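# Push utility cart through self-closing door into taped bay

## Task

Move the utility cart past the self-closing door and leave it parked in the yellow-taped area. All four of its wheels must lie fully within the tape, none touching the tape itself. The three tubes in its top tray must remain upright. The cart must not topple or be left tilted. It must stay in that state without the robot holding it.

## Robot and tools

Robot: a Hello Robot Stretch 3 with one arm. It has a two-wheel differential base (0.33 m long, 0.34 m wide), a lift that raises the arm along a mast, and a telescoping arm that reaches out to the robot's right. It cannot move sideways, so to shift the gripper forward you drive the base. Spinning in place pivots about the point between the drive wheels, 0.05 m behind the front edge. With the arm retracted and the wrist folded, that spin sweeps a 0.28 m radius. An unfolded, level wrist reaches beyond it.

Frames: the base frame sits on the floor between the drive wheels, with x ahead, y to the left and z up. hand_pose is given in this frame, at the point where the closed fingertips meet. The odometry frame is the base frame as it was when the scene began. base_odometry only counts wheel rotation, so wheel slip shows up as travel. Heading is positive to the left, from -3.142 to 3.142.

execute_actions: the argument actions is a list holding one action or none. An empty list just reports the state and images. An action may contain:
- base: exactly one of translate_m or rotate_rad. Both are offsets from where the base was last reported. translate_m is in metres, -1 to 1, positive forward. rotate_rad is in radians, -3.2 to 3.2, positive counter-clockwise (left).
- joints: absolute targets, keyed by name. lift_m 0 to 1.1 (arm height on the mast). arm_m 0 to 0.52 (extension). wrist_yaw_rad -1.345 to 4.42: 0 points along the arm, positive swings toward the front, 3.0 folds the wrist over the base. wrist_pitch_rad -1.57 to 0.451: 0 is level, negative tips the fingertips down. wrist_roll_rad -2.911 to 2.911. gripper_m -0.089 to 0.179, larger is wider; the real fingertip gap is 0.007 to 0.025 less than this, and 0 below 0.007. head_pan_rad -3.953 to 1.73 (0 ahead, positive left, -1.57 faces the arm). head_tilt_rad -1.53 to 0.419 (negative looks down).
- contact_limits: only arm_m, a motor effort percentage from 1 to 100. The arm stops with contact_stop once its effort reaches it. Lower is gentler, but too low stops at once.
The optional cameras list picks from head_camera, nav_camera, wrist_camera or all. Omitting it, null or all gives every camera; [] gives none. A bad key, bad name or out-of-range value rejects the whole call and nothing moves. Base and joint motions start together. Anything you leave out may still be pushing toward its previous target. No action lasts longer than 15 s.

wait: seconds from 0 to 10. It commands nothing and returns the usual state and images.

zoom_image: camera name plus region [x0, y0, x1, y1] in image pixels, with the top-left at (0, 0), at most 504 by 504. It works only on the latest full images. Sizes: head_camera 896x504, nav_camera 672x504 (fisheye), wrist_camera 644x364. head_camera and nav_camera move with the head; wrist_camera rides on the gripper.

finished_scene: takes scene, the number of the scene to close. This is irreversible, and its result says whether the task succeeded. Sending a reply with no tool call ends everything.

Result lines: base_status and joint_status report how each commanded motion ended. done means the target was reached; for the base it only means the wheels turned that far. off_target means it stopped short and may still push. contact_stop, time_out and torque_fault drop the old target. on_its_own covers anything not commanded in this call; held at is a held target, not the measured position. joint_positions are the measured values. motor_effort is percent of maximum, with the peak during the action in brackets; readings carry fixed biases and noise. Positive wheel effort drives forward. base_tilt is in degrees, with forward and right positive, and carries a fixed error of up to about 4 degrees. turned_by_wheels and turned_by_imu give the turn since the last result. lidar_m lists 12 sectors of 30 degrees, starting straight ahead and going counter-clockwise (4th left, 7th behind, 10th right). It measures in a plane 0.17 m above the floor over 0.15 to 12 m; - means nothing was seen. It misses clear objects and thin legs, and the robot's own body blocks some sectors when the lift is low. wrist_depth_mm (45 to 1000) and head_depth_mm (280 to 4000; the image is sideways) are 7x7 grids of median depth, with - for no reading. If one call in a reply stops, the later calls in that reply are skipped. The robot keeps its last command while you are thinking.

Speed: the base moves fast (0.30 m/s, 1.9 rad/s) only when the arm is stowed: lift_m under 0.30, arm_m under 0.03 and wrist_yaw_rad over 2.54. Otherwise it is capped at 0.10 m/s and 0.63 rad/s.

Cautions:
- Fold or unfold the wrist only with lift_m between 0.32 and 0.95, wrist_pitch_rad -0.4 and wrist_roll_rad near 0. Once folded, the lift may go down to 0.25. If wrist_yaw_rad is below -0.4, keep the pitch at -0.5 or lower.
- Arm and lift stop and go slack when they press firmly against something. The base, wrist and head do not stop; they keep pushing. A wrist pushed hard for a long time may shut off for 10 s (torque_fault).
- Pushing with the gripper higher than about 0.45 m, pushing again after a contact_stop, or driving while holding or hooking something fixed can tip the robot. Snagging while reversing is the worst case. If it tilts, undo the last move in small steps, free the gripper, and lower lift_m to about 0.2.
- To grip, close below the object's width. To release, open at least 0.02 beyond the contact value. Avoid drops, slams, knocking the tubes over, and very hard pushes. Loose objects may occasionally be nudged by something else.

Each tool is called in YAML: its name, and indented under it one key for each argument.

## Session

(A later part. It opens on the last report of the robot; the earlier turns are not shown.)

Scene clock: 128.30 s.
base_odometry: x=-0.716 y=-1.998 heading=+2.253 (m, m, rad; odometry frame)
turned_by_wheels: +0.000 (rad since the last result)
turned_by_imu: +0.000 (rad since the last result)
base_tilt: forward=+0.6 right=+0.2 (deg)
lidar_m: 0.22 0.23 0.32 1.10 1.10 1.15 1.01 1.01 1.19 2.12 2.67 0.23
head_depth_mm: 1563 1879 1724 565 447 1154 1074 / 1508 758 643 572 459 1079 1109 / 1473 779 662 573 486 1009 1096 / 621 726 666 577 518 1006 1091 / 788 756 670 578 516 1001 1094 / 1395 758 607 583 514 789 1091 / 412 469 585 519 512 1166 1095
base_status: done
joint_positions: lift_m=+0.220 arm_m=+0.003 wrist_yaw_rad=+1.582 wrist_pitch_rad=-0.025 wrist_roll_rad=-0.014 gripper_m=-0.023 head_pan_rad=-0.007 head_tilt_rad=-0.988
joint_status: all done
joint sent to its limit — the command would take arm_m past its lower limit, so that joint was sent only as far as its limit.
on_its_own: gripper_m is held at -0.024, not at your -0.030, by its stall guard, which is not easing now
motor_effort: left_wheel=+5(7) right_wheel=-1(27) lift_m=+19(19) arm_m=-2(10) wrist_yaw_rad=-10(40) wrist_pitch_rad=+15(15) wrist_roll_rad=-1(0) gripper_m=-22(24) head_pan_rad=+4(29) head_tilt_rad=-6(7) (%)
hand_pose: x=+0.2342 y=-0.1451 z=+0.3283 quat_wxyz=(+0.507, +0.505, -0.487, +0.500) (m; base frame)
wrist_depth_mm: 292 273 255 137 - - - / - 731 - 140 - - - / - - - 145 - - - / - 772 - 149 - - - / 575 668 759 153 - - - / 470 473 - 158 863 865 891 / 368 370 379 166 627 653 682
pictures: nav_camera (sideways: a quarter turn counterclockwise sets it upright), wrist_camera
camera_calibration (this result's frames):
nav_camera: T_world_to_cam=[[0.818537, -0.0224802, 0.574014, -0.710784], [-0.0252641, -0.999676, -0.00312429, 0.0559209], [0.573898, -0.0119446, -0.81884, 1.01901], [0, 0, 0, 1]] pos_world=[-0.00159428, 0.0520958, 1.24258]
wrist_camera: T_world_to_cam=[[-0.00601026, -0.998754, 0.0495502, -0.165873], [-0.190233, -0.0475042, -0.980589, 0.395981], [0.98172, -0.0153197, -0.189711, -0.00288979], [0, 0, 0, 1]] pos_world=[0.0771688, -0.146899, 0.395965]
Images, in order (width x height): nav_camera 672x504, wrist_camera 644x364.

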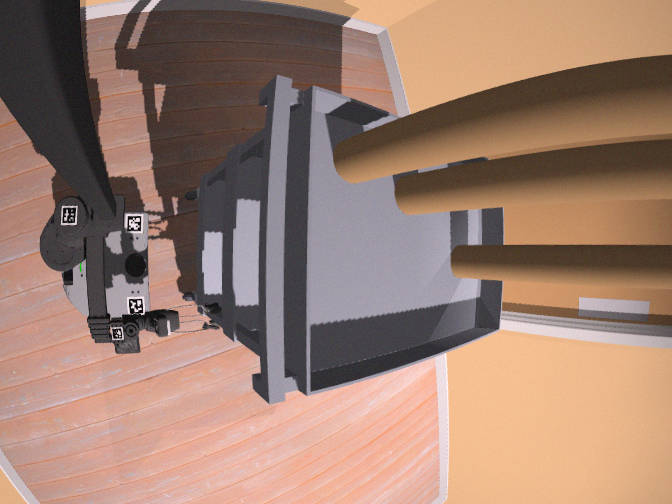

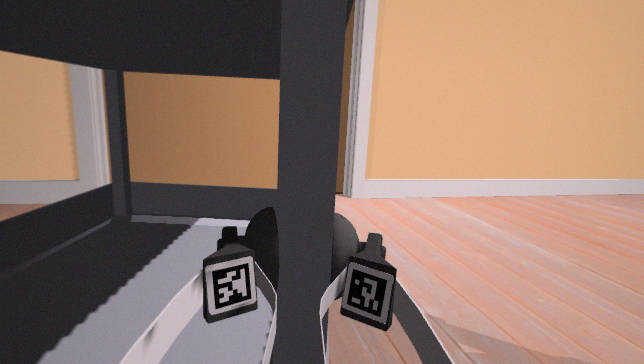

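execute_actions:
  actions:
    - {"base":{"translate_m":0.3}}
  cameras: ["wrist_camera","nav_camera"]

Scene clock: 136.83 s.
base_odometry: x=-0.905 y=-1.765 heading=+2.253 (m, m, rad; odometry frame)
turned_by_wheels: +0.000 (rad since the last result)
turned_by_imu: +0.000 (rad since the last result)
base_tilt: forward=+0.6 right=+0.2 (deg)
lidar_m: 0.21 0.21 0.28 1.17 1.17 1.38 1.30 1.30 1.53 2.61 2.36 0.22
head_depth_mm: 1255 1522 1700 542 465 1169 1076 / 1252 762 642 572 505 777 1106 / 1199 782 661 574 496 764 1095 / 1144 745 666 577 518 740 1095 / 582 732 672 580 512 697 1093 / 1131 778 597 584 514 749 1096 / 404 449 539 486 515 501 1100
base_status: done
joint_positions: lift_m=+0.220 arm_m=+0.003 wrist_yaw_rad=+1.528 wrist_pitch_rad=-0.025 wrist_roll_rad=-0.014 gripper_m=-0.023 head_pan_rad=-0.007 head_tilt_rad=-0.988
joint_status: not commanded
on_its_own: wrist_yaw_rad is held at +1.530, not at your +1.570, by its stall guard, which is not easing now; gripper_m is held at -0.024, not at your -0.030, by its stall guard, which is not easing now
motor_effort: left_wheel=+2(9) right_wheel=+3(16) lift_m=+19(19) arm_m=-3(3) wrist_yaw_rad=+1(19) wrist_pitch_rad=+15(15) wrist_roll_rad=+0(0) gripper_m=-19(22) head_pan_rad=+4(4) head_tilt_rad=-6(7) (%)
hand_pose: x=+0.2340 y=-0.1587 z=+0.3283 quat_wxyz=(+0.521, +0.492, -0.500, +0.486) (m; base frame)
wrist_depth_mm: 292 272 254 136 - - - / - - - 140 - - - / - - - 145 - - - / - - - 150 - - - / 619 661 746 153 - - - / 470 476 - 158 856 852 912 / 363 378 373 166 642 659 659
pictures: nav_camera (sideways: a quarter turn counterclockwise sets it upright), wrist_camera
camera_calibration (this result's frames):
nav_camera: T_world_to_cam=[[0.818546, -0.0224433, 0.574003, -0.710769], [-0.0252189, -0.999677, -0.00312404, 0.0559203], [0.573887, -0.0119185, -0.818848, 1.01902], [0, 0, 0, 1]] pos_world=[-0.00159746, 0.0520955, 1.24258]
wrist_camera: T_world_to_cam=[[-0.0593504, -0.997007, 0.0495535, -0.166756], [-0.192548, -0.037275, -0.980579, 0.39744], [0.979491, -0.0677392, -0.189759, -0.0106676], [0, 0, 0, 1]] pos_world=[0.0770779, -0.152165, 0.39596]
Images, in order (width x height): nav_camera 672x504, wrist_camera 644x364.

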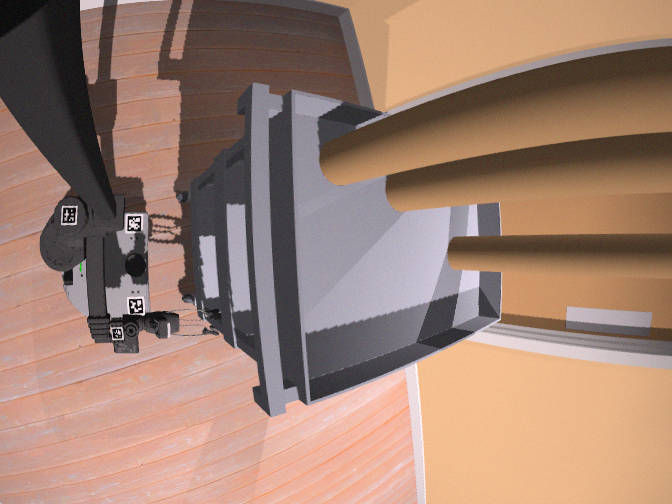

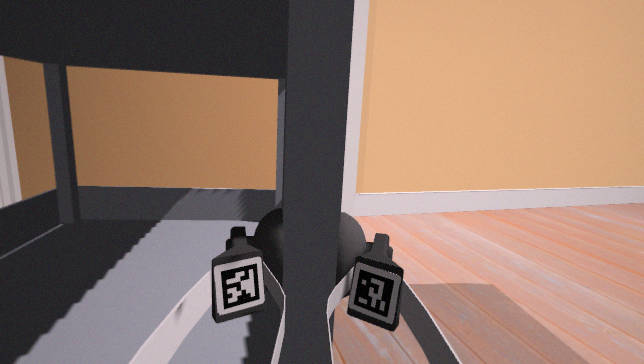

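execute_actions:
  actions:
    - {"joints":{"gripper_m":0.178}}
  cameras: []

execute_actions:
  actions:
    - {"base":{"translate_m":-0.12}}
  cameras: []

execute_actions:
  actions:
    - {"joints":{"arm_m":0.3,"lift_m":0.1,"wrist_yaw_rad":1.95}}
  cameras: ["wrist_camera"]

Scene clock: 153.97 s.
base_odometry: x=-0.905 y=-1.765 heading=+2.253 (m, m, rad; odometry frame)
turned_by_wheels: +0.000 (rad since the last result)
turned_by_imu: +0.000 (rad since the last result)
base_tilt: forward=+0.6 right=+0.2 (deg)
lidar_m: 0.21 0.21 0.28 1.17 1.18 1.39 1.30 1.30 1.53 2.60 2.37 0.22
head_depth_mm: 1258 1515 1706 540 459 1171 1073 / 1243 762 643 571 507 926 1106 / 1201 780 661 575 495 754 1100 / 1145 748 665 577 519 741 1090 / 583 732 669 581 512 698 1097 / 1127 776 597 582 514 764 1095 / 404 450 539 486 516 502 1097
base_status: not commanded
joint_positions: lift_m=+0.220 arm_m=+0.003 wrist_yaw_rad=+1.528 wrist_pitch_rad=-0.024 wrist_roll_rad=-0.014 gripper_m=+0.178 head_pan_rad=-0.007 head_tilt_rad=-0.988
joint_status: all done
on_its_own: wrist_yaw_rad is held at +1.530, not at your +1.570, by its stall guard, which is not easing now
motor_effort: left_wheel=+3(3) right_wheel=-2(3) lift_m=+19(19) arm_m=-3(2) wrist_yaw_rad=+1(2) wrist_pitch_rad=+14(15) wrist_roll_rad=-1(0) gripper_m=+0(82) head_pan_rad=+4(5) head_tilt_rad=-6(7) (%)
hand_pose: x=+0.2340 y=-0.1589 z=+0.3287 quat_wxyz=(+0.520, +0.492, -0.501, +0.487) (m; base frame)
wrist_depth_mm: 291 270 253 137 - - - / - - - 141 - - - / - - - 145 - - - / - - - 150 - - - / 628 678 689 155 - - - / - 486 499 159 839 867 906 / 354 375 381 166 631 660 734
pictures: none
No camera images: the call's "cameras" was empty. Leave "cameras" out to get every camera's image.

Scene clock: 156.33 s.
base_odometry: x=-0.829 y=-1.858 heading=+2.253 (m, m, rad; odometry frame)
turned_by_wheels: +0.000 (rad since the last result)
turned_by_imu: +0.000 (rad since the last result)
base_tilt: forward=+0.5 right=+0.2 (deg)
lidar_m: 0.33 0.34 1.30 1.14 1.15 1.35 1.18 1.18 1.39 2.50 2.59 0.35
head_depth_mm: 1386 1666 1677 515 1325 1186 1077 / 1348 742 643 508 874 1191 1112 / 887 782 660 520 872 1145 1095 / 856 770 665 531 853 1170 1092 / 712 775 669 526 852 1155 1092 / 887 622 660 539 841 1157 1096 / 485 546 519 571 732 1212 1098
base_status: done
joint_positions: lift_m=+0.220 arm_m=+0.003 wrist_yaw_rad=+1.528 wrist_pitch_rad=-0.023 wrist_roll_rad=-0.014 gripper_m=+0.178 head_pan_rad=-0.007 head_tilt_rad=-0.988
joint_status: not commanded
on_its_own: wrist_yaw_rad is held at +1.530, not at your +1.570, by its stall guard, which is not easing now
motor_effort: left_wheel=+3(4) right_wheel=-3(9) lift_m=+19(19) arm_m=-3(2) wrist_yaw_rad=+2(2) wrist_pitch_rad=+13(14) wrist_roll_rad=+0(0) gripper_m=+1(0) head_pan_rad=+4(4) head_tilt_rad=-6(6) (%)
hand_pose: x=+0.2340 y=-0.1589 z=+0.3289 quat_wxyz=(+0.520, +0.491, -0.501, +0.487) (m; base frame)
wrist_depth_mm: 285 266 252 250 - - - / - 846 728 664 - - - / - - - 858 - - - / - 888 914 - - - - / 611 680 703 - - - - / - 485 501 742 835 896 919 / 269 282 289 587 638 672 719
pictures: none
No camera images: the call's "cameras" was empty. Leave "cameras" out to get every camera's image.

Scene clock: 159.73 s.
base_odometry: x=-0.829 y=-1.858 heading=+2.253 (m, m, rad; odometry frame)
turned_by_wheels: +0.000 (rad since the last result)
turned_by_imu: +0.000 (rad since the last result)
base_tilt: forward=+0.6 right=+0.1 (deg)
lidar_m: 0.33 0.34 1.31 1.15 1.15 1.34 1.18 1.18 1.39 2.49 2.59 0.35
head_depth_mm: 1378 1657 1717 515 1329 1185 1075 / 1348 739 645 507 872 1198 1085 / 888 779 661 521 873 1159 1100 / 858 770 667 530 851 1166 1094 / 716 774 670 527 852 1153 1096 / 886 624 660 538 841 1158 1094 / 485 545 518 571 730 1215 1099
base_status: not commanded
joint_positions: lift_m=+0.100 arm_m=+0.300 wrist_yaw_rad=+1.948 wrist_pitch_rad=-0.022 wrist_roll_rad=-0.014 gripper_m=+0.178 head_pan_rad=-0.007 head_tilt_rad=-0.988
joint_status: all done
motor_effort: left_wheel=+3(3) right_wheel=-3(3) lift_m=+17(18) arm_m=+4(4) wrist_yaw_rad=+2(4) wrist_pitch_rad=+13(13) wrist_roll_rad=-1(1) gripper_m=+0(0) head_pan_rad=+4(5) head_tilt_rad=-8(6) (%)
hand_pose: x=+0.2163 y=-0.3504 z=+0.2092 quat_wxyz=(+0.407, +0.585, -0.388, +0.585) (m; base frame)
wrist_depth_mm: - 746 779 865 - - - / - - - - - - - / 737 941 - - - - - / 391 357 411 - - - - / 417 368 667 829 845 892 936 / - 381 553 579 591 611 638 / 397 382 433 443 453 454 495
pictures: wrist_camera
camera_calibration (this result's frames):
wrist_camera: T_world_to_cam=[[0.35222, -0.934607, 0.0495058, -0.420194], [-0.15774, -0.111419, -0.981175, 0.236694], [0.922528, 0.337781, -0.186669, 0.124815], [0, 0, 0, 1]] pos_world=[0.0701917, -0.408504, 0.27634]
Images, in order (width x height): wrist_camera 644x364.

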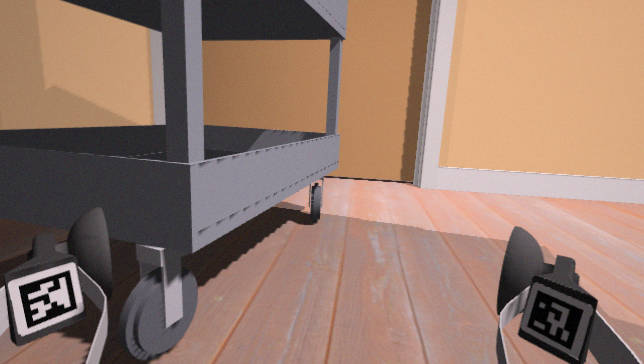

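execute_actions:
  actions:
    - {"joints":{"arm_m":0.015,"lift_m":0.22,"wrist_yaw_rad":1.57,"gripper_m":0.1}}
  cameras: []

execute_actions:
  actions:
    - {"base":{"translate_m":0.125}}
  cameras: []

execute_actions:
  actions:
    - {"joints":{"gripper_m":-0.023}}
  cameras: ["wrist_camera"]

execute_actions:
  actions:
    - {"base":{"translate_m":-0.35}}
  cameras: ["wrist_camera","nav_camera"]

Scene clock: 192.37 s.
base_odometry: x=-0.829 y=-1.858 heading=+2.253 (m, m, rad; odometry frame)
turned_by_wheels: +0.000 (rad since the last result)
turned_by_imu: +0.000 (rad since the last result)
base_tilt: forward=+0.5 right=+0.2 (deg)
lidar_m: 0.33 0.34 1.31 1.14 1.15 1.35 1.18 1.18 1.39 2.50 2.59 0.35
head_depth_mm: 1380 1657 1688 515 1322 1184 1075 / 1346 741 645 508 870 1194 1113 / 883 780 662 520 873 1156 1099 / 859 771 665 530 852 1166 1094 / 714 772 669 527 852 1155 1095 / 884 619 659 538 842 1161 1092 / 485 545 518 572 732 1217 1096
base_status: not commanded
joint_positions: lift_m=+0.220 arm_m=+0.015 wrist_yaw_rad=+1.572 wrist_pitch_rad=-0.022 wrist_roll_rad=-0.014 gripper_m=+0.100 head_pan_rad=-0.007 head_tilt_rad=-0.988
joint_status: all done
motor_effort: left_wheel=+3(3) right_wheel=-3(3) lift_m=+24(25) arm_m=-4(5) wrist_yaw_rad=-1(4) wrist_pitch_rad=+13(13) wrist_roll_rad=-1(1) gripper_m=+1(84) head_pan_rad=+4(4) head_tilt_rad=-6(6) (%)
hand_pose: x=+0.2343 y=-0.1602 z=+0.3288 quat_wxyz=(+0.509, +0.502, -0.490, +0.498) (m; base frame)
wrist_depth_mm: 286 266 251 251 - - - / - 828 719 840 - - - / - - - - - - - / - 861 917 924 - - - / 604 716 712 763 - - - / 466 - 505 733 872 897 893 / 275 282 291 300 648 650 683
pictures: none
No camera images: the call's "cameras" was empty. Leave "cameras" out to get every camera's image.

Scene clock: 194.77 s.
base_odometry: x=-0.908 y=-1.761 heading=+2.254 (m, m, rad; odometry frame)
turned_by_wheels: +0.000 (rad since the last result)
turned_by_imu: +0.000 (rad since the last result)
base_tilt: forward=+0.5 right=+0.1 (deg)
lidar_m: 0.20 0.21 0.27 1.17 1.17 1.38 1.30 1.30 1.54 2.60 2.35 0.21
head_depth_mm: 1253 1514 1699 538 473 1153 1076 / 1251 761 642 570 495 766 1111 / 1208 784 661 575 515 737 1093 / 1141 745 665 578 509 703 1088 / 575 730 668 580 511 750 1091 / 1140 777 589 584 514 703 1091 / 400 444 532 480 510 490 1099
base_status: done
joint_positions: lift_m=+0.220 arm_m=+0.015 wrist_yaw_rad=+1.572 wrist_pitch_rad=-0.022 wrist_roll_rad=-0.014 gripper_m=+0.100 head_pan_rad=-0.007 head_tilt_rad=-0.988
joint_status: not commanded
motor_effort: left_wheel=+3(10) right_wheel=-3(5) lift_m=+24(24) arm_m=-5(4) wrist_yaw_rad=-2(2) wrist_pitch_rad=+13(13) wrist_roll_rad=-1(0) gripper_m=+0(0) head_pan_rad=+5(4) head_tilt_rad=-7(5) (%)
hand_pose: x=+0.2343 y=-0.1602 z=+0.3288 quat_wxyz=(+0.509, +0.502, -0.490, +0.498) (m; base frame)
wrist_depth_mm: 287 266 251 132 - - - / - - - 135 - - - / - - - 139 - - - / - - - 143 - - - / 618 733 702 148 - - - / 472 - 492 153 841 898 908 / 377 372 380 160 645 670 663
pictures: none
No camera images: the call's "cameras" was empty. Leave "cameras" out to get every camera's image.

Scene clock: 196.47 s.
base_odometry: x=-0.908 y=-1.761 heading=+2.254 (m, m, rad; odometry frame)
turned_by_wheels: +0.000 (rad since the last result)
turned_by_imu: +0.000 (rad since the last result)
base_tilt: forward=+0.5 right=+0.1 (deg)
lidar_m: 0.20 0.21 0.27 1.17 1.17 1.38 1.30 1.31 1.53 2.60 2.36 0.21
head_depth_mm: 1252 1512 1704 541 469 1156 1073 / 1246 766 643 572 513 698 1104 / 1208 779 662 574 516 724 1099 / 1134 745 664 577 509 705 1096 / 574 726 669 580 511 741 1095 / 1133 774 588 582 515 495 1080 / 399 442 532 479 508 690 1095
base_status: not commanded
joint_positions: lift_m=+0.220 arm_m=+0.015 wrist_yaw_rad=+1.574 wrist_pitch_rad=-0.022 wrist_roll_rad=-0.014 gripper_m=-0.022 head_pan_rad=-0.007 head_tilt_rad=-0.988
joint_status: all done
motor_effort: left_wheel=+3(3) right_wheel=-9(10) lift_m=+24(24) arm_m=-4(4) wrist_yaw_rad=-3(4) wrist_pitch_rad=+13(13) wrist_roll_rad=+0(1) gripper_m=-19(94) head_pan_rad=+5(5) head_tilt_rad=-6(6) (%)
hand_pose: x=+0.2343 y=-0.1595 z=+0.3288 quat_wxyz=(+0.509, +0.503, -0.490, +0.499) (m; base frame)
wrist_depth_mm: 289 268 252 128 - - - / - - - 132 - - - / - - - 136 - - - / - - - 140 - - - / 619 668 750 143 - - - / 472 480 - 148 861 879 885 / 365 372 381 155 639 656 683
pictures: wrist_camera
camera_calibration (this result's frames):
wrist_camera: T_world_to_cam=[[-0.014107, -0.998674, 0.0495062, -0.178423], [-0.187567, -0.0459892, -0.981175, 0.395564], [0.982151, -0.0231271, -0.186669, -0.00547765], [0, 0, 0, 1]] pos_world=[0.0770574, -0.160121, 0.395928]
Images, in order (width x height): wrist_camera 644x364.

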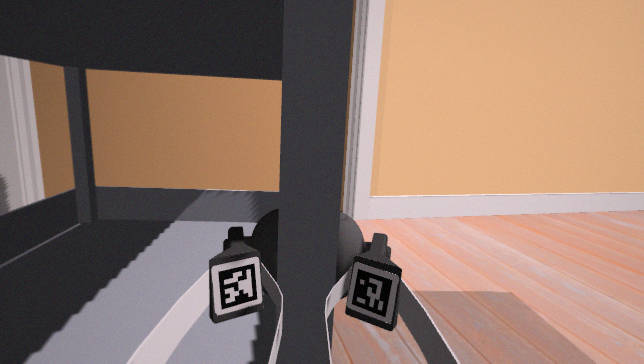

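Scene clock: 201.00 s.
base_odometry: x=-0.687 y=-2.033 heading=+2.254 (m, m, rad; odometry frame)
turned_by_wheels: +0.000 (rad since the last result)
turned_by_imu: +0.000 (rad since the last result)
base_tilt: forward=+0.6 right=+0.2 (deg)
lidar_m: 0.24 0.28 1.25 1.09 1.09 1.10 0.96 0.96 1.13 2.03 2.68 0.24
head_depth_mm: 1533 752 647 569 457 1154 1073 / 800 774 658 571 458 809 1111 / 619 724 661 574 457 1036 1096 / 1458 787 665 578 459 1061 1097 / 475 545 634 581 488 1098 1091 / 446 558 513 563 499 1174 1095 / 356 387 453 575 541 1216 1096
base_status: done
joint_positions: lift_m=+0.220 arm_m=+0.015 wrist_yaw_rad=+1.556 wrist_pitch_rad=-0.022 wrist_roll_rad=-0.014 gripper_m=-0.022 head_pan_rad=-0.007 head_tilt_rad=-0.988
joint_status: not commanded
motor_effort: left_wheel=+1(3) right_wheel=-7(22) lift_m=+24(24) arm_m=-1(4) wrist_yaw_rad=+12(18) wrist_pitch_rad=+13(13) wrist_roll_rad=+0(0) gripper_m=-21(23) head_pan_rad=+4(4) head_tilt_rad=-6(6) (%)
hand_pose: x=+0.2343 y=-0.1638 z=+0.3288 quat_wxyz=(+0.513, +0.498, -0.494, +0.494) (m; base frame)
wrist_depth_mm: 291 266 249 134 - - - / - - 738 137 - - - / - - - 141 - - - / - - - 146 - - - / 553 626 764 150 - - - / 469 483 - 153 866 869 924 / 369 375 380 161 635 659 675
pictures: nav_camera (sideways: a quarter turn counterclockwise sets it upright), wrist_camera
camera_calibration (this result's frames):
nav_camera: T_world_to_cam=[[0.818563, -0.0224214, 0.573979, -0.710738], [-0.0251922, -0.999678, -0.00312352, 0.0559194], [0.573864, -0.011903, -0.818864, 1.01905], [0, 0, 0, 1]] pos_world=[-0.00160056, 0.0520953, 1.24258]
wrist_camera: T_world_to_cam=[[-0.0315575, -0.998275, 0.0495027, -0.178508], [-0.188394, -0.0426988, -0.981165, 0.396079], [0.981586, -0.0402891, -0.186721, -0.00821204], [0, 0, 0, 1]] pos_world=[0.0770464, -0.161619, 0.395922]
Images, in order (width x height): nav_camera 672x504, wrist_camera 644x364.

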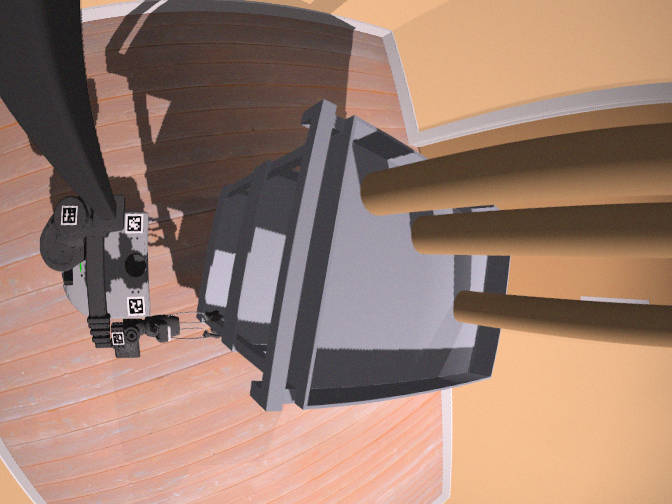

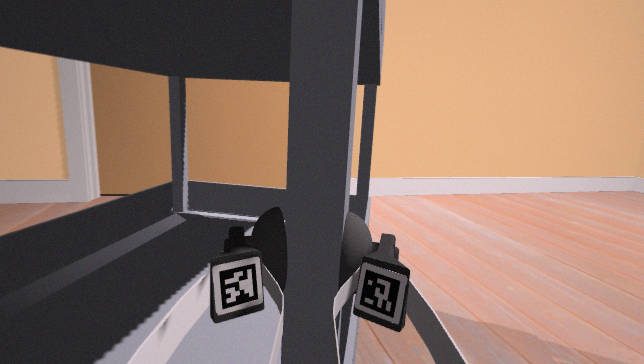

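execute_actions:
  actions:
    - {"joints":{"gripper_m":0.08}}
  cameras: []

execute_actions:
  actions:
    - {"base":{"translate_m":-0.2},"joints":{"lift_m":0.25}}
  cameras: []

execute_actions:
  actions:
    - {"base":{"rotate_rad":-1.33},"joints":{"wrist_yaw_rad":2.62,"gripper_m":0.02,"lift_m":0.28,"wrist_pitch_rad":-0.3}}
  cameras: []

execute_actions:
  actions:
    - {"base":{"translate_m":0.5}}
  cameras: []

execute_actions:
  actions:
    - {"base":{"rotate_rad":1.2}}
  cameras: []

execute_actions:
  actions:
    - {"base":{"translate_m":1.0}}
  cameras: []

execute_actions:
  actions:
    - {"base":{"rotate_rad":1.0}}
  cameras: ["nav_camera"]

Scene clock: 223.73 s.
base_odometry: x=-0.687 y=-2.033 heading=+2.254 (m, m, rad; odometry frame)
turned_by_wheels: +0.000 (rad since the last result)
turned_by_imu: +0.000 (rad since the last result)
base_tilt: forward=+0.6 right=+0.1 (deg)
lidar_m: 0.24 0.28 1.25 1.09 1.09 1.10 0.96 0.97 1.13 2.03 2.69 0.25
head_depth_mm: 1536 753 647 569 457 1154 1077 / 804 773 657 571 459 863 1109 / 619 726 662 574 463 1048 1097 / 1462 787 666 577 460 1073 1092 / 475 546 633 581 489 1100 1097 / 448 560 513 563 501 1177 1097 / 355 387 453 575 531 1220 1099
base_status: not commanded
joint_positions: lift_m=+0.220 arm_m=+0.015 wrist_yaw_rad=+1.568 wrist_pitch_rad=-0.022 wrist_roll_rad=-0.014 gripper_m=+0.080 head_pan_rad=-0.007 head_tilt_rad=-0.988
joint_status: all done
motor_effort: left_wheel=+2(3) right_wheel=-1(7) lift_m=+24(24) arm_m=-1(1) wrist_yaw_rad=+2(11) wrist_pitch_rad=+13(13) wrist_roll_rad=+0(1) gripper_m=+0(79) head_pan_rad=+4(5) head_tilt_rad=-6(5) (%)
hand_pose: x=+0.2343 y=-0.1609 z=+0.3288 quat_wxyz=(+0.510, +0.501, -0.491, +0.497) (m; base frame)
wrist_depth_mm: 287 267 251 133 - - - / - - 739 137 - - - / - - - 143 - - - / - - 835 146 - - - / 548 635 737 151 - - - / 470 507 497 157 - 888 907 / 368 359 389 164 646 663 688
pictures: none
No camera images: the call's "cameras" was empty. Leave "cameras" out to get every camera's image.

Scene clock: 227.00 s.
base_odometry: x=-0.561 y=-2.188 heading=+2.254 (m, m, rad; odometry frame)
turned_by_wheels: +0.000 (rad since the last result)
turned_by_imu: +0.000 (rad since the last result)
base_tilt: forward=+0.6 right=+0.2 (deg)
lidar_m: 0.44 0.50 1.19 1.04 1.05 0.88 0.76 0.77 0.90 1.62 2.74 0.44
head_depth_mm: 1690 793 675 1444 1321 1191 1079 / 908 775 658 825 1288 1193 1110 / 810 780 661 939 1164 1198 1097 / 933 787 588 942 1203 1204 1095 / 647 736 600 967 1233 1202 1090 / 554 610 604 952 1310 1214 1096 / 500 711 615 1511 1359 1215 1096
base_status: done
joint_positions: lift_m=+0.250 arm_m=+0.015 wrist_yaw_rad=+1.568 wrist_pitch_rad=-0.022 wrist_roll_rad=-0.014 gripper_m=+0.080 head_pan_rad=-0.007 head_tilt_rad=-0.988
joint_status: all done
motor_effort: left_wheel=+3(5) right_wheel=-3(10) lift_m=+24(23) arm_m=-1(1) wrist_yaw_rad=+1(1) wrist_pitch_rad=+13(13) wrist_roll_rad=+0(0) gripper_m=+0(0) head_pan_rad=+5(4) head_tilt_rad=-6(6) (%)
hand_pose: x=+0.2343 y=-0.1608 z=+0.3588 quat_wxyz=(+0.510, +0.501, -0.491, +0.497) (m; base frame)
wrist_depth_mm: 367 352 332 321 - - - / - 399 346 337 - - - / - - - - - - - / - - - - - - - / 619 706 841 738 - - - / 435 422 566 534 - 965 987 / 480 427 396 391 699 717 736
pictures: none
No camera images: the call's "cameras" was empty. Leave "cameras" out to get every camera's image.

Scene clock: 229.53 s.
base_odometry: x=-0.561 y=-2.188 heading=+0.924 (m, m, rad; odometry frame)
turned_by_wheels: -1.330 (rad since the last result)
turned_by_imu: -1.319 (rad since the last result)
base_tilt: forward=+0.6 right=+0.2 (deg)
lidar_m: 2.72 2.49 0.44 0.45 1.48 1.08 1.05 1.08 0.80 0.77 0.80 1.10
head_depth_mm: 2166 1987 1721 1494 1321 1187 1085 / 2393 2034 1728 1502 1327 1193 1087 / 2411 2059 1747 1513 1336 1195 1094 / 2390 2068 1750 1517 1347 1202 1099 / 2406 2099 1760 1532 1350 1205 1090 / 2404 2092 1769 1536 1354 1212 1097 / 2416 2120 1777 1542 1363 1176 1088
base_status: done
joint_positions: lift_m=+0.280 arm_m=+0.015 wrist_yaw_rad=+2.618 wrist_pitch_rad=-0.314 wrist_roll_rad=-0.014 gripper_m=+0.020 head_pan_rad=-0.007 head_tilt_rad=-0.988
joint_status: all done
motor_effort: left_wheel=+3(11) right_wheel=-4(12) lift_m=+24(23) arm_m=-2(2) wrist_yaw_rad=+2(3) wrist_pitch_rad=+8(12) wrist_roll_rad=+0(0) gripper_m=+0(80) head_pan_rad=+4(5) head_tilt_rad=-6(5) (%)
hand_pose: x=+0.0969 y=+0.0445 z=+0.3164 quat_wxyz=(+0.289, +0.698, -0.072, +0.651) (m; base frame)
wrist_depth_mm: - - - - - - - / - - - - - - - / 651 757 807 - - - - / 525 536 559 880 963 - 987 / 634 703 718 719 744 776 773 / 559 563 - 593 609 620 623 / 470 488 493 508 507 511 529
pictures: none
No camera images: the call's "cameras" was empty. Leave "cameras" out to get every camera's image.

Scene clock: 232.77 s.
base_odometry: x=-0.260 y=-1.789 heading=+0.924 (m, m, rad; odometry frame)
turned_by_wheels: +0.000 (rad since the last result)
turned_by_imu: +0.000 (rad since the last result)
base_tilt: forward=+0.5 right=+0.1 (deg)
lidar_m: 2.23 2.32 1.82 0.55 0.48 0.68 1.55 1.09 0.80 0.77 0.80 1.10
head_depth_mm: 2003 1981 1729 1499 1323 1188 1090 / 2037 2040 1731 1508 1332 1190 1084 / 2038 2039 1744 1514 1335 1195 1095 / 2032 2084 1745 1516 1337 1205 1088 / 2047 2091 1768 1525 1350 1203 1090 / 2032 2105 1769 1537 1355 1211 1092 / 2023 2103 1781 1546 1362 1221 1097
base_status: done
joint_positions: lift_m=+0.280 arm_m=+0.015 wrist_yaw_rad=+2.618 wrist_pitch_rad=-0.315 wrist_roll_rad=-0.014 gripper_m=+0.020 head_pan_rad=-0.007 head_tilt_rad=-0.989
joint_status: not commanded
motor_effort: left_wheel=+3(12) right_wheel=-4(10) lift_m=+24(24) arm_m=-2(2) wrist_yaw_rad=+2(2) wrist_pitch_rad=+9(9) wrist_roll_rad=-1(0) gripper_m=-1(1) head_pan_rad=+4(4) head_tilt_rad=-6(6) (%)
hand_pose: x=+0.0967 y=+0.0445 z=+0.3162 quat_wxyz=(+0.289, +0.698, -0.071, +0.651) (m; base frame)
wrist_depth_mm: - - - - - - - / 837 - - - - - - / 642 - - - - - - / 803 868 886 960 973 998 - / 693 689 743 714 735 761 776 / 558 562 - 587 598 605 607 / 479 492 486 504 502 523 524
pictures: none
No camera images: the call's "cameras" was empty. Leave "cameras" out to get every camera's image.

Scene clock: 234.73 s.
base_odometry: x=-0.260 y=-1.789 heading=+2.124 (m, m, rad; odometry frame)
turned_by_wheels: +1.200 (rad since the last result)
turned_by_imu: +1.190 (rad since the last result)
base_tilt: forward=+0.6 right=+0.2 (deg)
lidar_m: 1.77 0.47 0.42 1.56 1.55 0.95 0.78 0.77 0.85 1.32 2.23 2.18
head_depth_mm: 1983 2024 1720 1496 1329 1187 1089 / 1896 2040 1735 1512 1340 1189 1083 / 1806 2004 1736 1512 1335 1197 1098 / 1728 1961 1757 1525 1340 1202 1090 / 1654 1921 1757 1527 1343 1206 1093 / 1599 1918 1759 1350 1295 1193 1092 / 1583 1735 1078 981 1143 1095 1100
base_status: done
joint_positions: lift_m=+0.280 arm_m=+0.015 wrist_yaw_rad=+2.618 wrist_pitch_rad=-0.315 wrist_roll_rad=-0.014 gripper_m=+0.020 head_pan_rad=-0.007 head_tilt_rad=-0.989
joint_status: not commanded
motor_effort: left_wheel=-1(7) right_wheel=+4(14) lift_m=+24(24) arm_m=-2(1) wrist_yaw_rad=+1(1) wrist_pitch_rad=+9(9) wrist_roll_rad=-1(0) gripper_m=+0(0) head_pan_rad=+4(4) head_tilt_rad=-5(5) (%)
hand_pose: x=+0.0967 y=+0.0445 z=+0.3162 quat_wxyz=(+0.289, +0.698, -0.071, +0.651) (m; base frame)
wrist_depth_mm: - - - - - - - / - - - - - - - / - - - 804 871 756 - / 863 864 916 572 682 936 980 / 679 687 744 687 746 743 772 / 561 558 - 582 599 612 642 / 477 499 484 489 499 511 530
pictures: none
No camera images: the call's "cameras" was empty. Leave "cameras" out to get every camera's image.

Scene clock: 239.77 s.
base_odometry: x=-0.785 y=-0.938 heading=+2.124 (m, m, rad; odometry frame)
turned_by_wheels: +0.000 (rad since the last result)
turned_by_imu: +0.000 (rad since the last result)
base_tilt: forward=+0.6 right=+0.2 (deg)
lidar_m: 0.83 0.81 0.98 0.50 0.37 0.43 1.72 1.71 1.88 1.88 1.87 1.02
head_depth_mm: 912 1109 1416 1493 1325 1190 1086 / 869 1046 1316 1498 1327 1188 1088 / 826 985 1227 1456 1336 1196 1099 / 791 937 1151 1443 1346 1197 1097 / 758 888 1076 1365 1348 1207 1093 / 728 848 1019 1257 1356 1212 1099 / 699 811 956 1260 1360 1213 1100
base_status: done
joint_positions: lift_m=+0.280 arm_m=+0.015 wrist_yaw_rad=+2.618 wrist_pitch_rad=-0.315 wrist_roll_rad=-0.014 gripper_m=+0.020 head_pan_rad=-0.007 head_tilt_rad=-0.989
joint_status: not commanded
motor_effort: left_wheel=-2(8) right_wheel=+4(12) lift_m=+24(24) arm_m=-2(2) wrist_yaw_rad=+2(1) wrist_pitch_rad=+9(9) wrist_roll_rad=-1(1) gripper_m=+0(0) head_pan_rad=+5(4) head_tilt_rad=-5(6) (%)
hand_pose: x=+0.0967 y=+0.0445 z=+0.3162 quat_wxyz=(+0.289, +0.698, -0.071, +0.651) (m; base frame)
wrist_depth_mm: - - - - 904 716 619 / - - - - 944 721 636 / - - - - - 763 662 / 738 873 909 925 967 794 697 / 678 682 739 740 737 766 723 / 556 564 - 578 616 611 639 / 475 493 495 501 508 518 524
pictures: none
No camera images: the call's "cameras" was empty. Leave "cameras" out to get every camera's image.

Scene clock: 241.53 s.
base_odometry: x=-0.785 y=-0.938 heading=+3.124 (m, m, rad; odometry frame)
turned_by_wheels: +1.000 (rad since the last result)
turned_by_imu: +0.991 (rad since the last result)
base_tilt: forward=+0.5 right=+0.2 (deg)
lidar_m: 0.96 0.57 0.32 0.41 1.73 1.71 1.84 1.90 1.87 1.05 0.83 0.81
head_depth_mm: 811 940 1110 1295 1323 1190 1087 / 866 1012 1212 1448 1325 1195 1089 / 928 1090 1329 1500 1340 1194 1098 / 995 1189 1473 1523 1344 1204 1097 / 1073 1304 1646 1527 1354 1209 1088 / 1166 1434 1698 1533 1358 1213 1077 / 1225 1484 1745 1539 1338 1040 1053
base_status: done
joint_positions: lift_m=+0.280 arm_m=+0.015 wrist_yaw_rad=+2.618 wrist_pitch_rad=-0.315 wrist_roll_rad=-0.014 gripper_m=+0.020 head_pan_rad=-0.007 head_tilt_rad=-0.989
joint_status: not commanded
motor_effort: left_wheel=-1(10) right_wheel=+4(13) lift_m=+24(24) arm_m=-2(1) wrist_yaw_rad=+3(1) wrist_pitch_rad=+9(9) wrist_roll_rad=+0(1) gripper_m=-1(0) head_pan_rad=+5(4) head_tilt_rad=-6(6) (%)
hand_pose: x=+0.0967 y=+0.0445 z=+0.3162 quat_wxyz=(+0.289, +0.698, -0.071, +0.651) (m; base frame)
wrist_depth_mm: - - 996 - - - - / - - - - - - - / 709 787 693 805 - - - / 817 584 466 595 889 975 - / 686 681 653 731 735 744 768 / 560 565 - 581 609 619 616 / 474 490 486 505 497 520 522
pictures: nav_camera (sideways: a quarter turn counterclockwise sets it upright)
camera_calibration (this result's frames):
nav_camera: T_world_to_cam=[[0.818971, -0.0221272, 0.573408, -0.709997], [-0.0248317, -0.999687, -0.00311087, 0.0559008], [0.573297, -0.011691, -0.819264, 1.01957], [0, 0, 0, 1]] pos_world=[-0.00166083, 0.0520928, 1.24259]
Images, in order (width x height): nav_camera 672x504.

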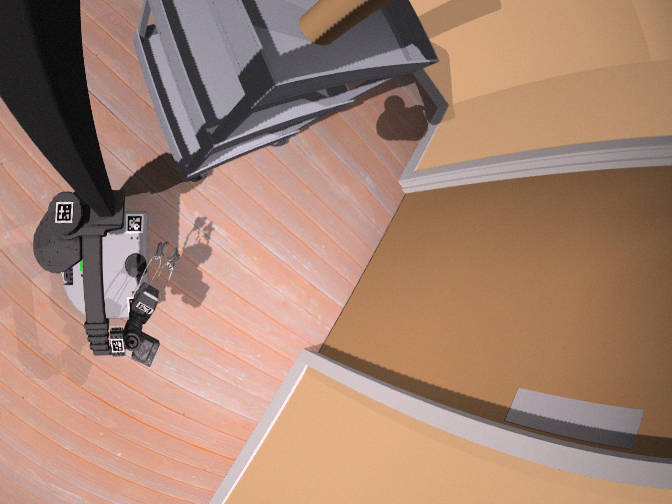

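execute_actions:
  actions:
    - {"base":{"translate_m":0.66}}
  cameras: []

execute_actions:
  actions:
    - {"base":{"rotate_rad":2.31}}
  cameras: []

execute_actions:
  actions:
    - {"joints":{"wrist_yaw_rad":1.57,"wrist_pitch_rad":0,"arm_m":0.085,"lift_m":0.22,"gripper_m":0.12}}
  cameras: ["nav_camera","wrist_camera"]

Scene clock: 253.07 s.
base_odometry: x=-1.445 y=-0.926 heading=+3.124 (m, m, rad; odometry frame)
turned_by_wheels: +0.000 (rad since the last result)
turned_by_imu: +0.000 (rad since the last result)
base_tilt: forward=+0.6 right=+0.2 (deg)
lidar_m: 0.39 0.58 1.51 0.49 0.48 0.50 2.42 2.30 0.80 0.40 0.37 0.36
head_depth_mm: 310 358 423 515 663 921 1088 / 330 385 462 574 760 1125 1085 / 354 417 507 648 890 1181 1099 / 380 454 563 742 1079 1200 1094 / 410 499 634 865 1288 1207 1089 / 447 553 724 1048 1351 1208 1096 / 490 620 842 1141 1359 1211 1101
base_status: done
joint_positions: lift_m=+0.280 arm_m=+0.015 wrist_yaw_rad=+2.618 wrist_pitch_rad=-0.315 wrist_roll_rad=-0.014 gripper_m=+0.020 head_pan_rad=-0.007 head_tilt_rad=-0.989
joint_status: not commanded
motor_effort: left_wheel=-1(8) right_wheel=+4(13) lift_m=+24(24) arm_m=-2(1) wrist_yaw_rad=+0(2) wrist_pitch_rad=+9(9) wrist_roll_rad=+0(0) gripper_m=+0(0) head_pan_rad=+4(4) head_tilt_rad=-6(6) (%)
hand_pose: x=+0.0967 y=+0.0444 z=+0.3161 quat_wxyz=(+0.289, +0.698, -0.071, +0.651) (m; base frame)
wrist_depth_mm: - - - - - 673 437 / - - - - - 692 432 / - - - - - 652 418 / 846 860 926 902 912 651 409 / 552 690 742 713 738 641 398 / 549 566 - 594 601 566 395 / 483 501 484 497 507 517 389
pictures: none
No camera images: the call's "cameras" was empty. Leave "cameras" out to get every camera's image.

Scene clock: 255.60 s.
base_odometry: x=-1.445 y=-0.926 heading=-0.850 (m, m, rad; odometry frame)
turned_by_wheels: +2.310 (rad since the last result)
turned_by_imu: +2.290 (rad since the last result)
base_tilt: forward=+0.6 right=+0.1 (deg)
lidar_m: 0.48 0.55 2.52 2.26 0.52 0.40 0.36 0.36 0.44 0.79 1.52 0.48
head_depth_mm: 672 750 617 930 1302 1185 1092 / 893 756 635 953 1176 1189 1088 / 523 650 643 957 1228 1200 1100 / 530 649 661 963 1243 1200 1094 / 1884 775 667 972 1305 1204 1092 / 1999 2006 701 1503 1359 1211 1093 / 1944 2126 1779 1543 1362 1223 1097
base_status: done
joint_positions: lift_m=+0.280 arm_m=+0.015 wrist_yaw_rad=+2.618 wrist_pitch_rad=-0.315 wrist_roll_rad=-0.014 gripper_m=+0.020 head_pan_rad=-0.007 head_tilt_rad=-0.989
joint_status: not commanded
motor_effort: left_wheel=-2(9) right_wheel=+3(15) lift_m=+24(24) arm_m=-2(2) wrist_yaw_rad=+2(2) wrist_pitch_rad=+9(9) wrist_roll_rad=+0(0) gripper_m=+0(1) head_pan_rad=+4(4) head_tilt_rad=-5(6) (%)
hand_pose: x=+0.0967 y=+0.0444 z=+0.3161 quat_wxyz=(+0.289, +0.698, -0.071, +0.651) (m; base frame)
wrist_depth_mm: - - - - - - - / - - - - - - - / - - - - - - - / 879 888 885 926 972 886 585 / 673 690 720 725 733 701 441 / 552 569 - 600 608 581 577 / 473 494 491 496 497 517 535
pictures: none
No camera images: the call's "cameras" was empty. Leave "cameras" out to get every camera's image.

Scene clock: 257.30 s.
base_odometry: x=-1.445 y=-0.926 heading=-0.850 (m, m, rad; odometry frame)
turned_by_wheels: +0.000 (rad since the last result)
turned_by_imu: +0.000 (rad since the last result)
base_tilt: forward=+0.6 right=+0.2 (deg)
lidar_m: 0.48 0.55 2.52 2.26 0.52 0.40 0.36 0.36 0.44 0.79 1.52 0.48
head_depth_mm: 672 750 619 931 1307 1190 1102 / 890 757 635 952 1177 1192 1085 / 526 649 642 957 1223 1194 1098 / 530 648 661 961 1253 1206 1097 / 1895 773 667 974 1302 1209 1092 / 2010 1991 702 1495 1356 1212 1095 / 1959 2109 1768 1552 1361 1214 1095
base_status: not commanded
joint_positions: lift_m=+0.220 arm_m=+0.085 wrist_yaw_rad=+1.572 wrist_pitch_rad=-0.023 wrist_roll_rad=-0.014 gripper_m=+0.120 head_pan_rad=-0.007 head_tilt_rad=-0.989
joint_status: all done
motor_effort: left_wheel=-1(1) right_wheel=+4(4) lift_m=+18(21) arm_m=+4(1) wrist_yaw_rad=-2(1) wrist_pitch_rad=+14(13) wrist_roll_rad=+0(0) gripper_m=+1(79) head_pan_rad=+4(4) head_tilt_rad=-5(6) (%)
hand_pose: x=+0.2342 y=-0.2293 z=+0.3288 quat_wxyz=(+0.509, +0.503, -0.490, +0.498) (m; base frame)
wrist_depth_mm: 398 376 351 340 - - - / - - 748 450 - - - / - - - - - - - / - - - 980 - - - / 484 653 700 659 - - - / 477 - 409 398 843 864 941 / 582 596 576 426 641 632 679
pictures: nav_camera (sideways: a quarter turn counterclockwise sets it upright), wrist_camera
camera_calibration (this result's frames):
nav_camera: T_world_to_cam=[[0.819003, -0.0221165, 0.573362, -0.709938], [-0.0248186, -0.999687, -0.00310987, 0.0558994], [0.573252, -0.011683, -0.819296, 1.01961], [0, 0, 0, 1]] pos_world=[-0.0016648, 0.0520927, 1.24259]
wrist_camera: T_world_to_cam=[[-0.015715, -0.998649, 0.0495329, -0.247774], [-0.189147, -0.0456754, -0.980886, 0.3927], [0.981823, -0.0247836, -0.188173, -0.00685514], [0, 0, 0, 1]] pos_world=[0.0771147, -0.229672, 0.396177]
Images, in order (width x height): nav_camera 672x504, wrist_camera 644x364.

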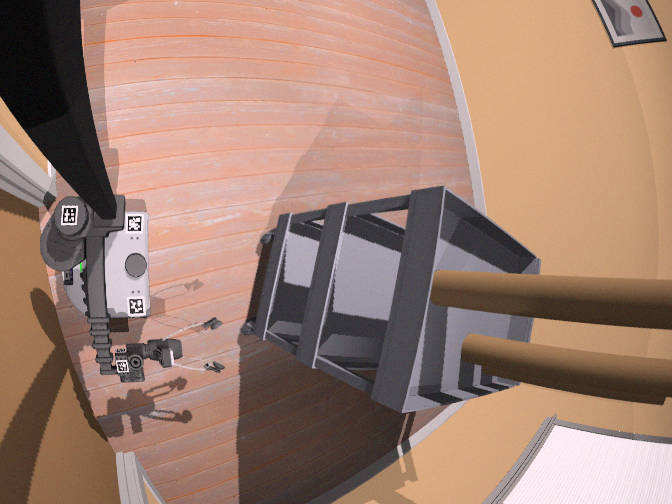

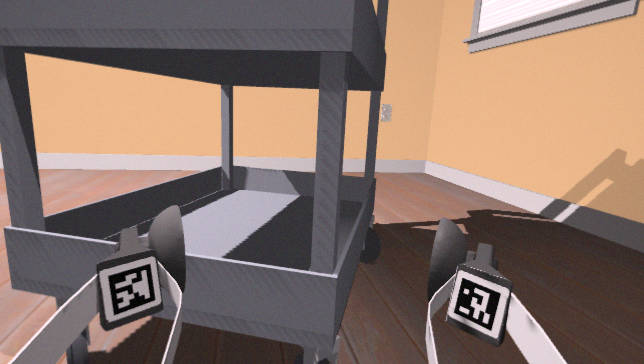

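execute_actions:
  actions:
    - {"base":{"translate_m":0.225},"joints":{"arm_m":0.102}}
  cameras: []

execute_actions:
  actions:
    - {"joints":{"gripper_m":-0.023,"head_pan_rad":-2.6}}
  cameras: ["wrist_camera"]

execute_actions:
  actions:
    - {"base":{"translate_m":-0.29},"joints":{"arm_m":0.02}}
  cameras: ["nav_camera","wrist_camera"]

execute_actions:
  actions:
    - {"base":{"translate_m":-0.2}}
  cameras: ["nav_camera","wrist_camera"]

Scene clock: 272.67 s.
base_odometry: x=-1.296 y=-1.095 heading=-0.850 (m, m, rad; odometry frame)
turned_by_wheels: +0.000 (rad since the last result)
turned_by_imu: +0.000 (rad since the last result)
base_tilt: forward=+0.6 right=+0.2 (deg)
lidar_m: 0.26 0.30 2.44 2.31 0.92 0.60 0.58 0.59 0.71 1.17 0.30 0.26
head_depth_mm: 798 563 627 569 518 786 1095 / 325 738 657 572 529 985 1080 / 296 345 424 549 805 1058 1095 / 312 379 489 564 821 1098 1101 / 1820 749 669 581 825 1159 1091 / 1807 2004 635 572 792 1214 1095 / 1762 2007 1788 1489 1364 1218 1099
base_status: done
joint_positions: lift_m=+0.220 arm_m=+0.102 wrist_yaw_rad=+1.572 wrist_pitch_rad=-0.023 wrist_roll_rad=-0.014 gripper_m=+0.120 head_pan_rad=-0.007 head_tilt_rad=-0.989
joint_status: all done
motor_effort: left_wheel=-3(1) right_wheel=+4(10) lift_m=+18(18) arm_m=+3(2) wrist_yaw_rad=-1(3) wrist_pitch_rad=+14(14) wrist_roll_rad=+0(0) gripper_m=+0(0) head_pan_rad=+4(4) head_tilt_rad=-6(5) (%)
hand_pose: x=+0.2342 y=-0.2464 z=+0.3289 quat_wxyz=(+0.509, +0.503, -0.490, +0.498) (m; base frame)
wrist_depth_mm: 288 267 252 123 - - - / - - 717 127 - - - / - - - 130 - - - / - - 834 135 - - - / 534 610 712 139 - - - / 466 - 502 144 785 913 902 / 364 368 384 149 642 632 682
pictures: none
No camera images: the call's "cameras" was empty. Leave "cameras" out to get every camera's image.

Scene clock: 274.57 s.
base_odometry: x=-1.296 y=-1.095 heading=-0.850 (m, m, rad; odometry frame)
turned_by_wheels: +0.000 (rad since the last result)
turned_by_imu: +0.000 (rad since the last result)
base_tilt: forward=+0.5 right=+0.2 (deg)
lidar_m: 0.26 0.30 2.44 2.31 0.92 0.60 0.58 0.58 0.71 1.17 0.30 0.26
head_depth_mm: 500 584 703 880 1179 1194 - / 517 610 738 939 1267 1210 - / 536 634 777 999 1291 1225 - / 557 663 819 1070 1317 1221 - / 577 694 865 1149 1345 1227 1105 / 600 728 917 1243 1354 1234 1075 / 625 761 975 1270 1352 1216 1115
base_status: not commanded
joint_positions: lift_m=+0.220 arm_m=+0.102 wrist_yaw_rad=+1.563 wrist_pitch_rad=-0.023 wrist_roll_rad=-0.014 gripper_m=-0.022 head_pan_rad=-2.593 head_tilt_rad=-0.989
joint_status: all done
motor_effort: left_wheel=-2(3) right_wheel=-5(5) lift_m=+18(18) arm_m=+3(3) wrist_yaw_rad=+5(5) wrist_pitch_rad=+13(13) wrist_roll_rad=+0(0) gripper_m=-21(95) head_pan_rad=-4(56) head_tilt_rad=-7(5) (%)
hand_pose: x=+0.2342 y=-0.2486 z=+0.3289 quat_wxyz=(+0.512, +0.500, -0.492, +0.496) (m; base frame)
wrist_depth_mm: 288 266 250 121 - - - / - - 735 125 - - - / - - - 129 - - - / - - 840 133 - - - / 542 631 752 136 - - - / 471 479 - 141 876 866 927 / 369 376 382 147 635 659 669
pictures: wrist_camera
camera_calibration (this result's frames):
wrist_camera: T_world_to_cam=[[-0.0245938, -0.99847, 0.0495244, -0.264922], [-0.189321, -0.0439911, -0.980929, 0.392342], [0.981607, -0.0335008, -0.18795, -0.00951353], [0, 0, 0, 1]] pos_world=[0.0771018, -0.247576, 0.396192]
Images, in order (width x height): wrist_camera 644x364.

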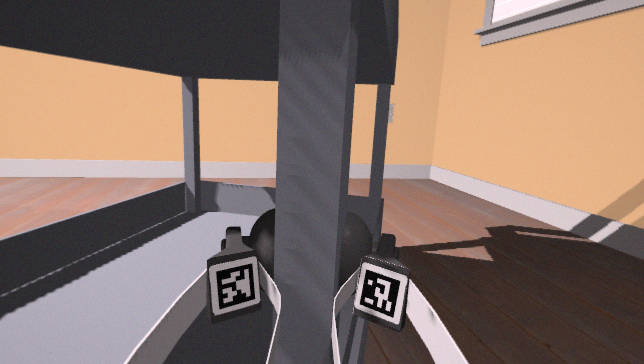

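Scene clock: 278.50 s.
base_odometry: x=-1.488 y=-0.877 heading=-0.850 (m, m, rad; odometry frame)
turned_by_wheels: +0.000 (rad since the last result)
turned_by_imu: +0.000 (rad since the last result)
base_tilt: forward=+0.6 right=+0.2 (deg)
lidar_m: 0.25 0.32 2.51 2.25 0.38 0.33 0.30 0.30 0.36 0.68 1.53 0.25
head_depth_mm: - 295 342 428 574 837 - / - 300 358 456 625 887 - / - 308 377 486 681 994 - / 286 321 398 520 750 1170 - / 291 337 420 558 835 1210 - / 298 352 445 606 943 1209 1094 / 305 370 475 659 1083 1213 1098
base_status: done
joint_positions: lift_m=+0.220 arm_m=+0.020 wrist_yaw_rad=+1.588 wrist_pitch_rad=-0.023 wrist_roll_rad=-0.014 gripper_m=-0.014 head_pan_rad=-2.593 head_tilt_rad=-0.989
joint_status: all done
on_its_own: gripper_m is held at -0.014, not at your -0.023, by its stall guard, which is not easing now; wrist_yaw_rad is at rest, and its effort (-16) is outside its rest range (-12 to +12)
motor_effort: left_wheel=+0(8) right_wheel=-3(18) lift_m=+19(18) arm_m=-1(5) wrist_yaw_rad=-16(23) wrist_pitch_rad=+13(13) wrist_roll_rad=+0(0) gripper_m=-22(23) head_pan_rad=-5(4) head_tilt_rad=-6(5) (%)
hand_pose: x=+0.2342 y=-0.1605 z=+0.3288 quat_wxyz=(+0.505, +0.507, -0.486, +0.502) (m; base frame)
wrist_depth_mm: 288 269 247 122 278 - - / - - 714 126 578 - - / - - - 131 - - - / - - 874 135 - - - / 508 596 689 138 750 - - / 449 482 - 142 827 863 906 / 368 371 381 150 422 649 675
pictures: nav_camera (sideways: a quarter turn counterclockwise sets it upright), wrist_camera
camera_calibration (this result's frames):
nav_camera: T_world_to_cam=[[-0.707552, -0.413068, 0.573362, -0.700626], [-0.506047, 0.8625, -0.00310987, 0.0588349], [-0.493241, -0.292349, -0.819296, 1.02612], [0, 0, 0, 1]] pos_world=[0.0401661, -0.0401677, 1.24259]
wrist_camera: T_world_to_cam=[[0.000624932, -0.998777, 0.049448, -0.182878], [-0.188151, -0.0486823, -0.980933, 0.395158], [0.98214, -0.00869069, -0.187952, -0.00267793], [0, 0, 0, 1]] pos_world=[0.0770939, -0.163441, 0.396163]
Images, in order (width x height): nav_camera 672x504, wrist_camera 644x364.

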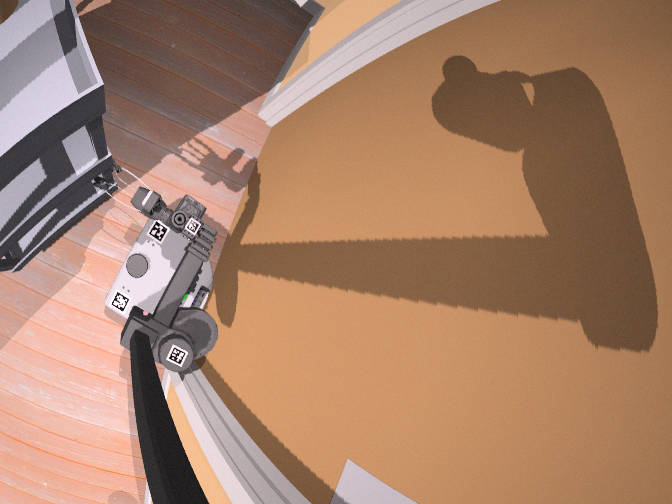

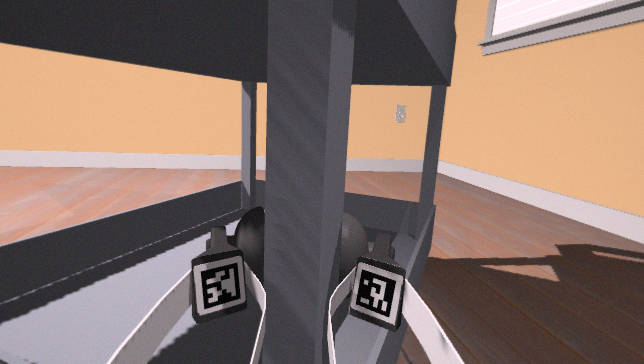

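Scene clock: 281.53 s.
base_odometry: x=-1.620 y=-0.727 heading=-0.850 (m, m, rad; odometry frame)
turned_by_wheels: +0.000 (rad since the last result)
turned_by_imu: +0.001 (rad since the last result)
base_tilt: forward=+0.5 right=+0.1 (deg)
lidar_m: 0.25 0.31 2.47 0.25 0.24 0.37 0.29 0.29 0.30 0.45 1.57 0.25
head_depth_mm: - 293 340 437 614 951 - / - 295 344 444 627 961 - / - 296 349 452 644 966 - / - 296 354 461 660 1040 - / - 298 359 469 678 1099 - / - 302 364 478 696 1160 1095 / - 301 369 488 718 1179 1096
base_status: done
joint_positions: lift_m=+0.220 arm_m=+0.020 wrist_yaw_rad=+1.584 wrist_pitch_rad=-0.023 wrist_roll_rad=-0.014 gripper_m=-0.014 head_pan_rad=-2.593 head_tilt_rad=-0.991
joint_status: not commanded
on_its_own: gripper_m is held at -0.014, not at your -0.023, by its stall guard, which is not easing now
motor_effort: left_wheel=+2(24) right_wheel=-6(50) lift_m=+19(19) arm_m=-1(1) wrist_yaw_rad=-10(15) wrist_pitch_rad=+13(14) wrist_roll_rad=-1(1) gripper_m=-21(21) head_pan_rad=-4(5) head_tilt_rad=-4(7) (%)
hand_pose: x=+0.2342 y=-0.1616 z=+0.3288 quat_wxyz=(+0.506, +0.506, -0.487, +0.501) (m; base frame)
wrist_depth_mm: 290 267 245 122 294 - - / - - 697 126 650 - - / - - - 130 - - - / - - 866 135 - - - / 512 591 713 138 - - - / 454 480 - 141 840 882 908 / 369 374 374 149 599 657 658
pictures: nav_camera (sideways: a quarter turn counterclockwise sets it upright), wrist_camera
camera_calibration (this result's frames):
nav_camera: T_world_to_cam=[[-0.708791, -0.413298, 0.571664, -0.698406], [-0.505568, 0.862781, -0.00307231, 0.0587831], [-0.491951, -0.291193, -0.820482, 1.02765], [0, 0, 0, 1]] pos_world=[0.0402489, -0.0401224, 1.2426]
wrist_camera: T_world_to_cam=[[-0.00338186, -0.998773, 0.0494151, -0.182947], [-0.18836, -0.0478946, -0.980932, 0.395232], [0.982094, -0.0126252, -0.187967, -0.0033324], [0, 0, 0, 1]] pos_world=[0.0770999, -0.163835, 0.39611]
Images, in order (width x height): nav_camera 672x504, wrist_camera 644x364.

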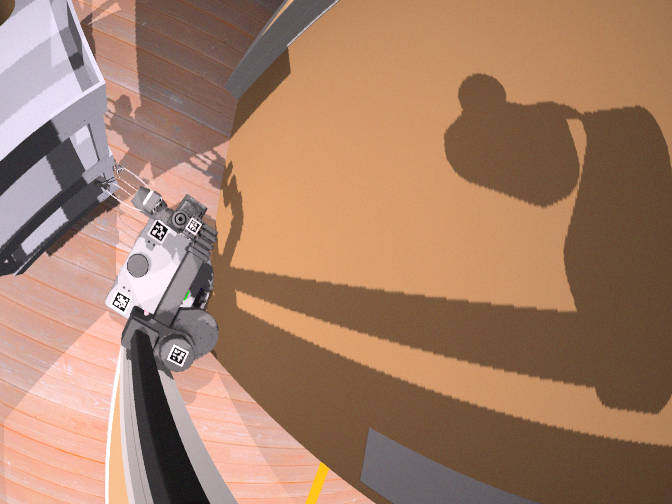

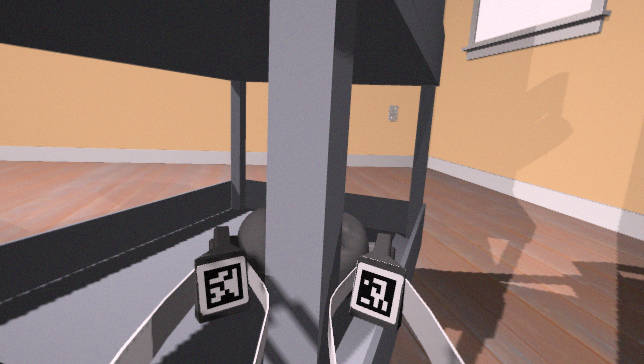

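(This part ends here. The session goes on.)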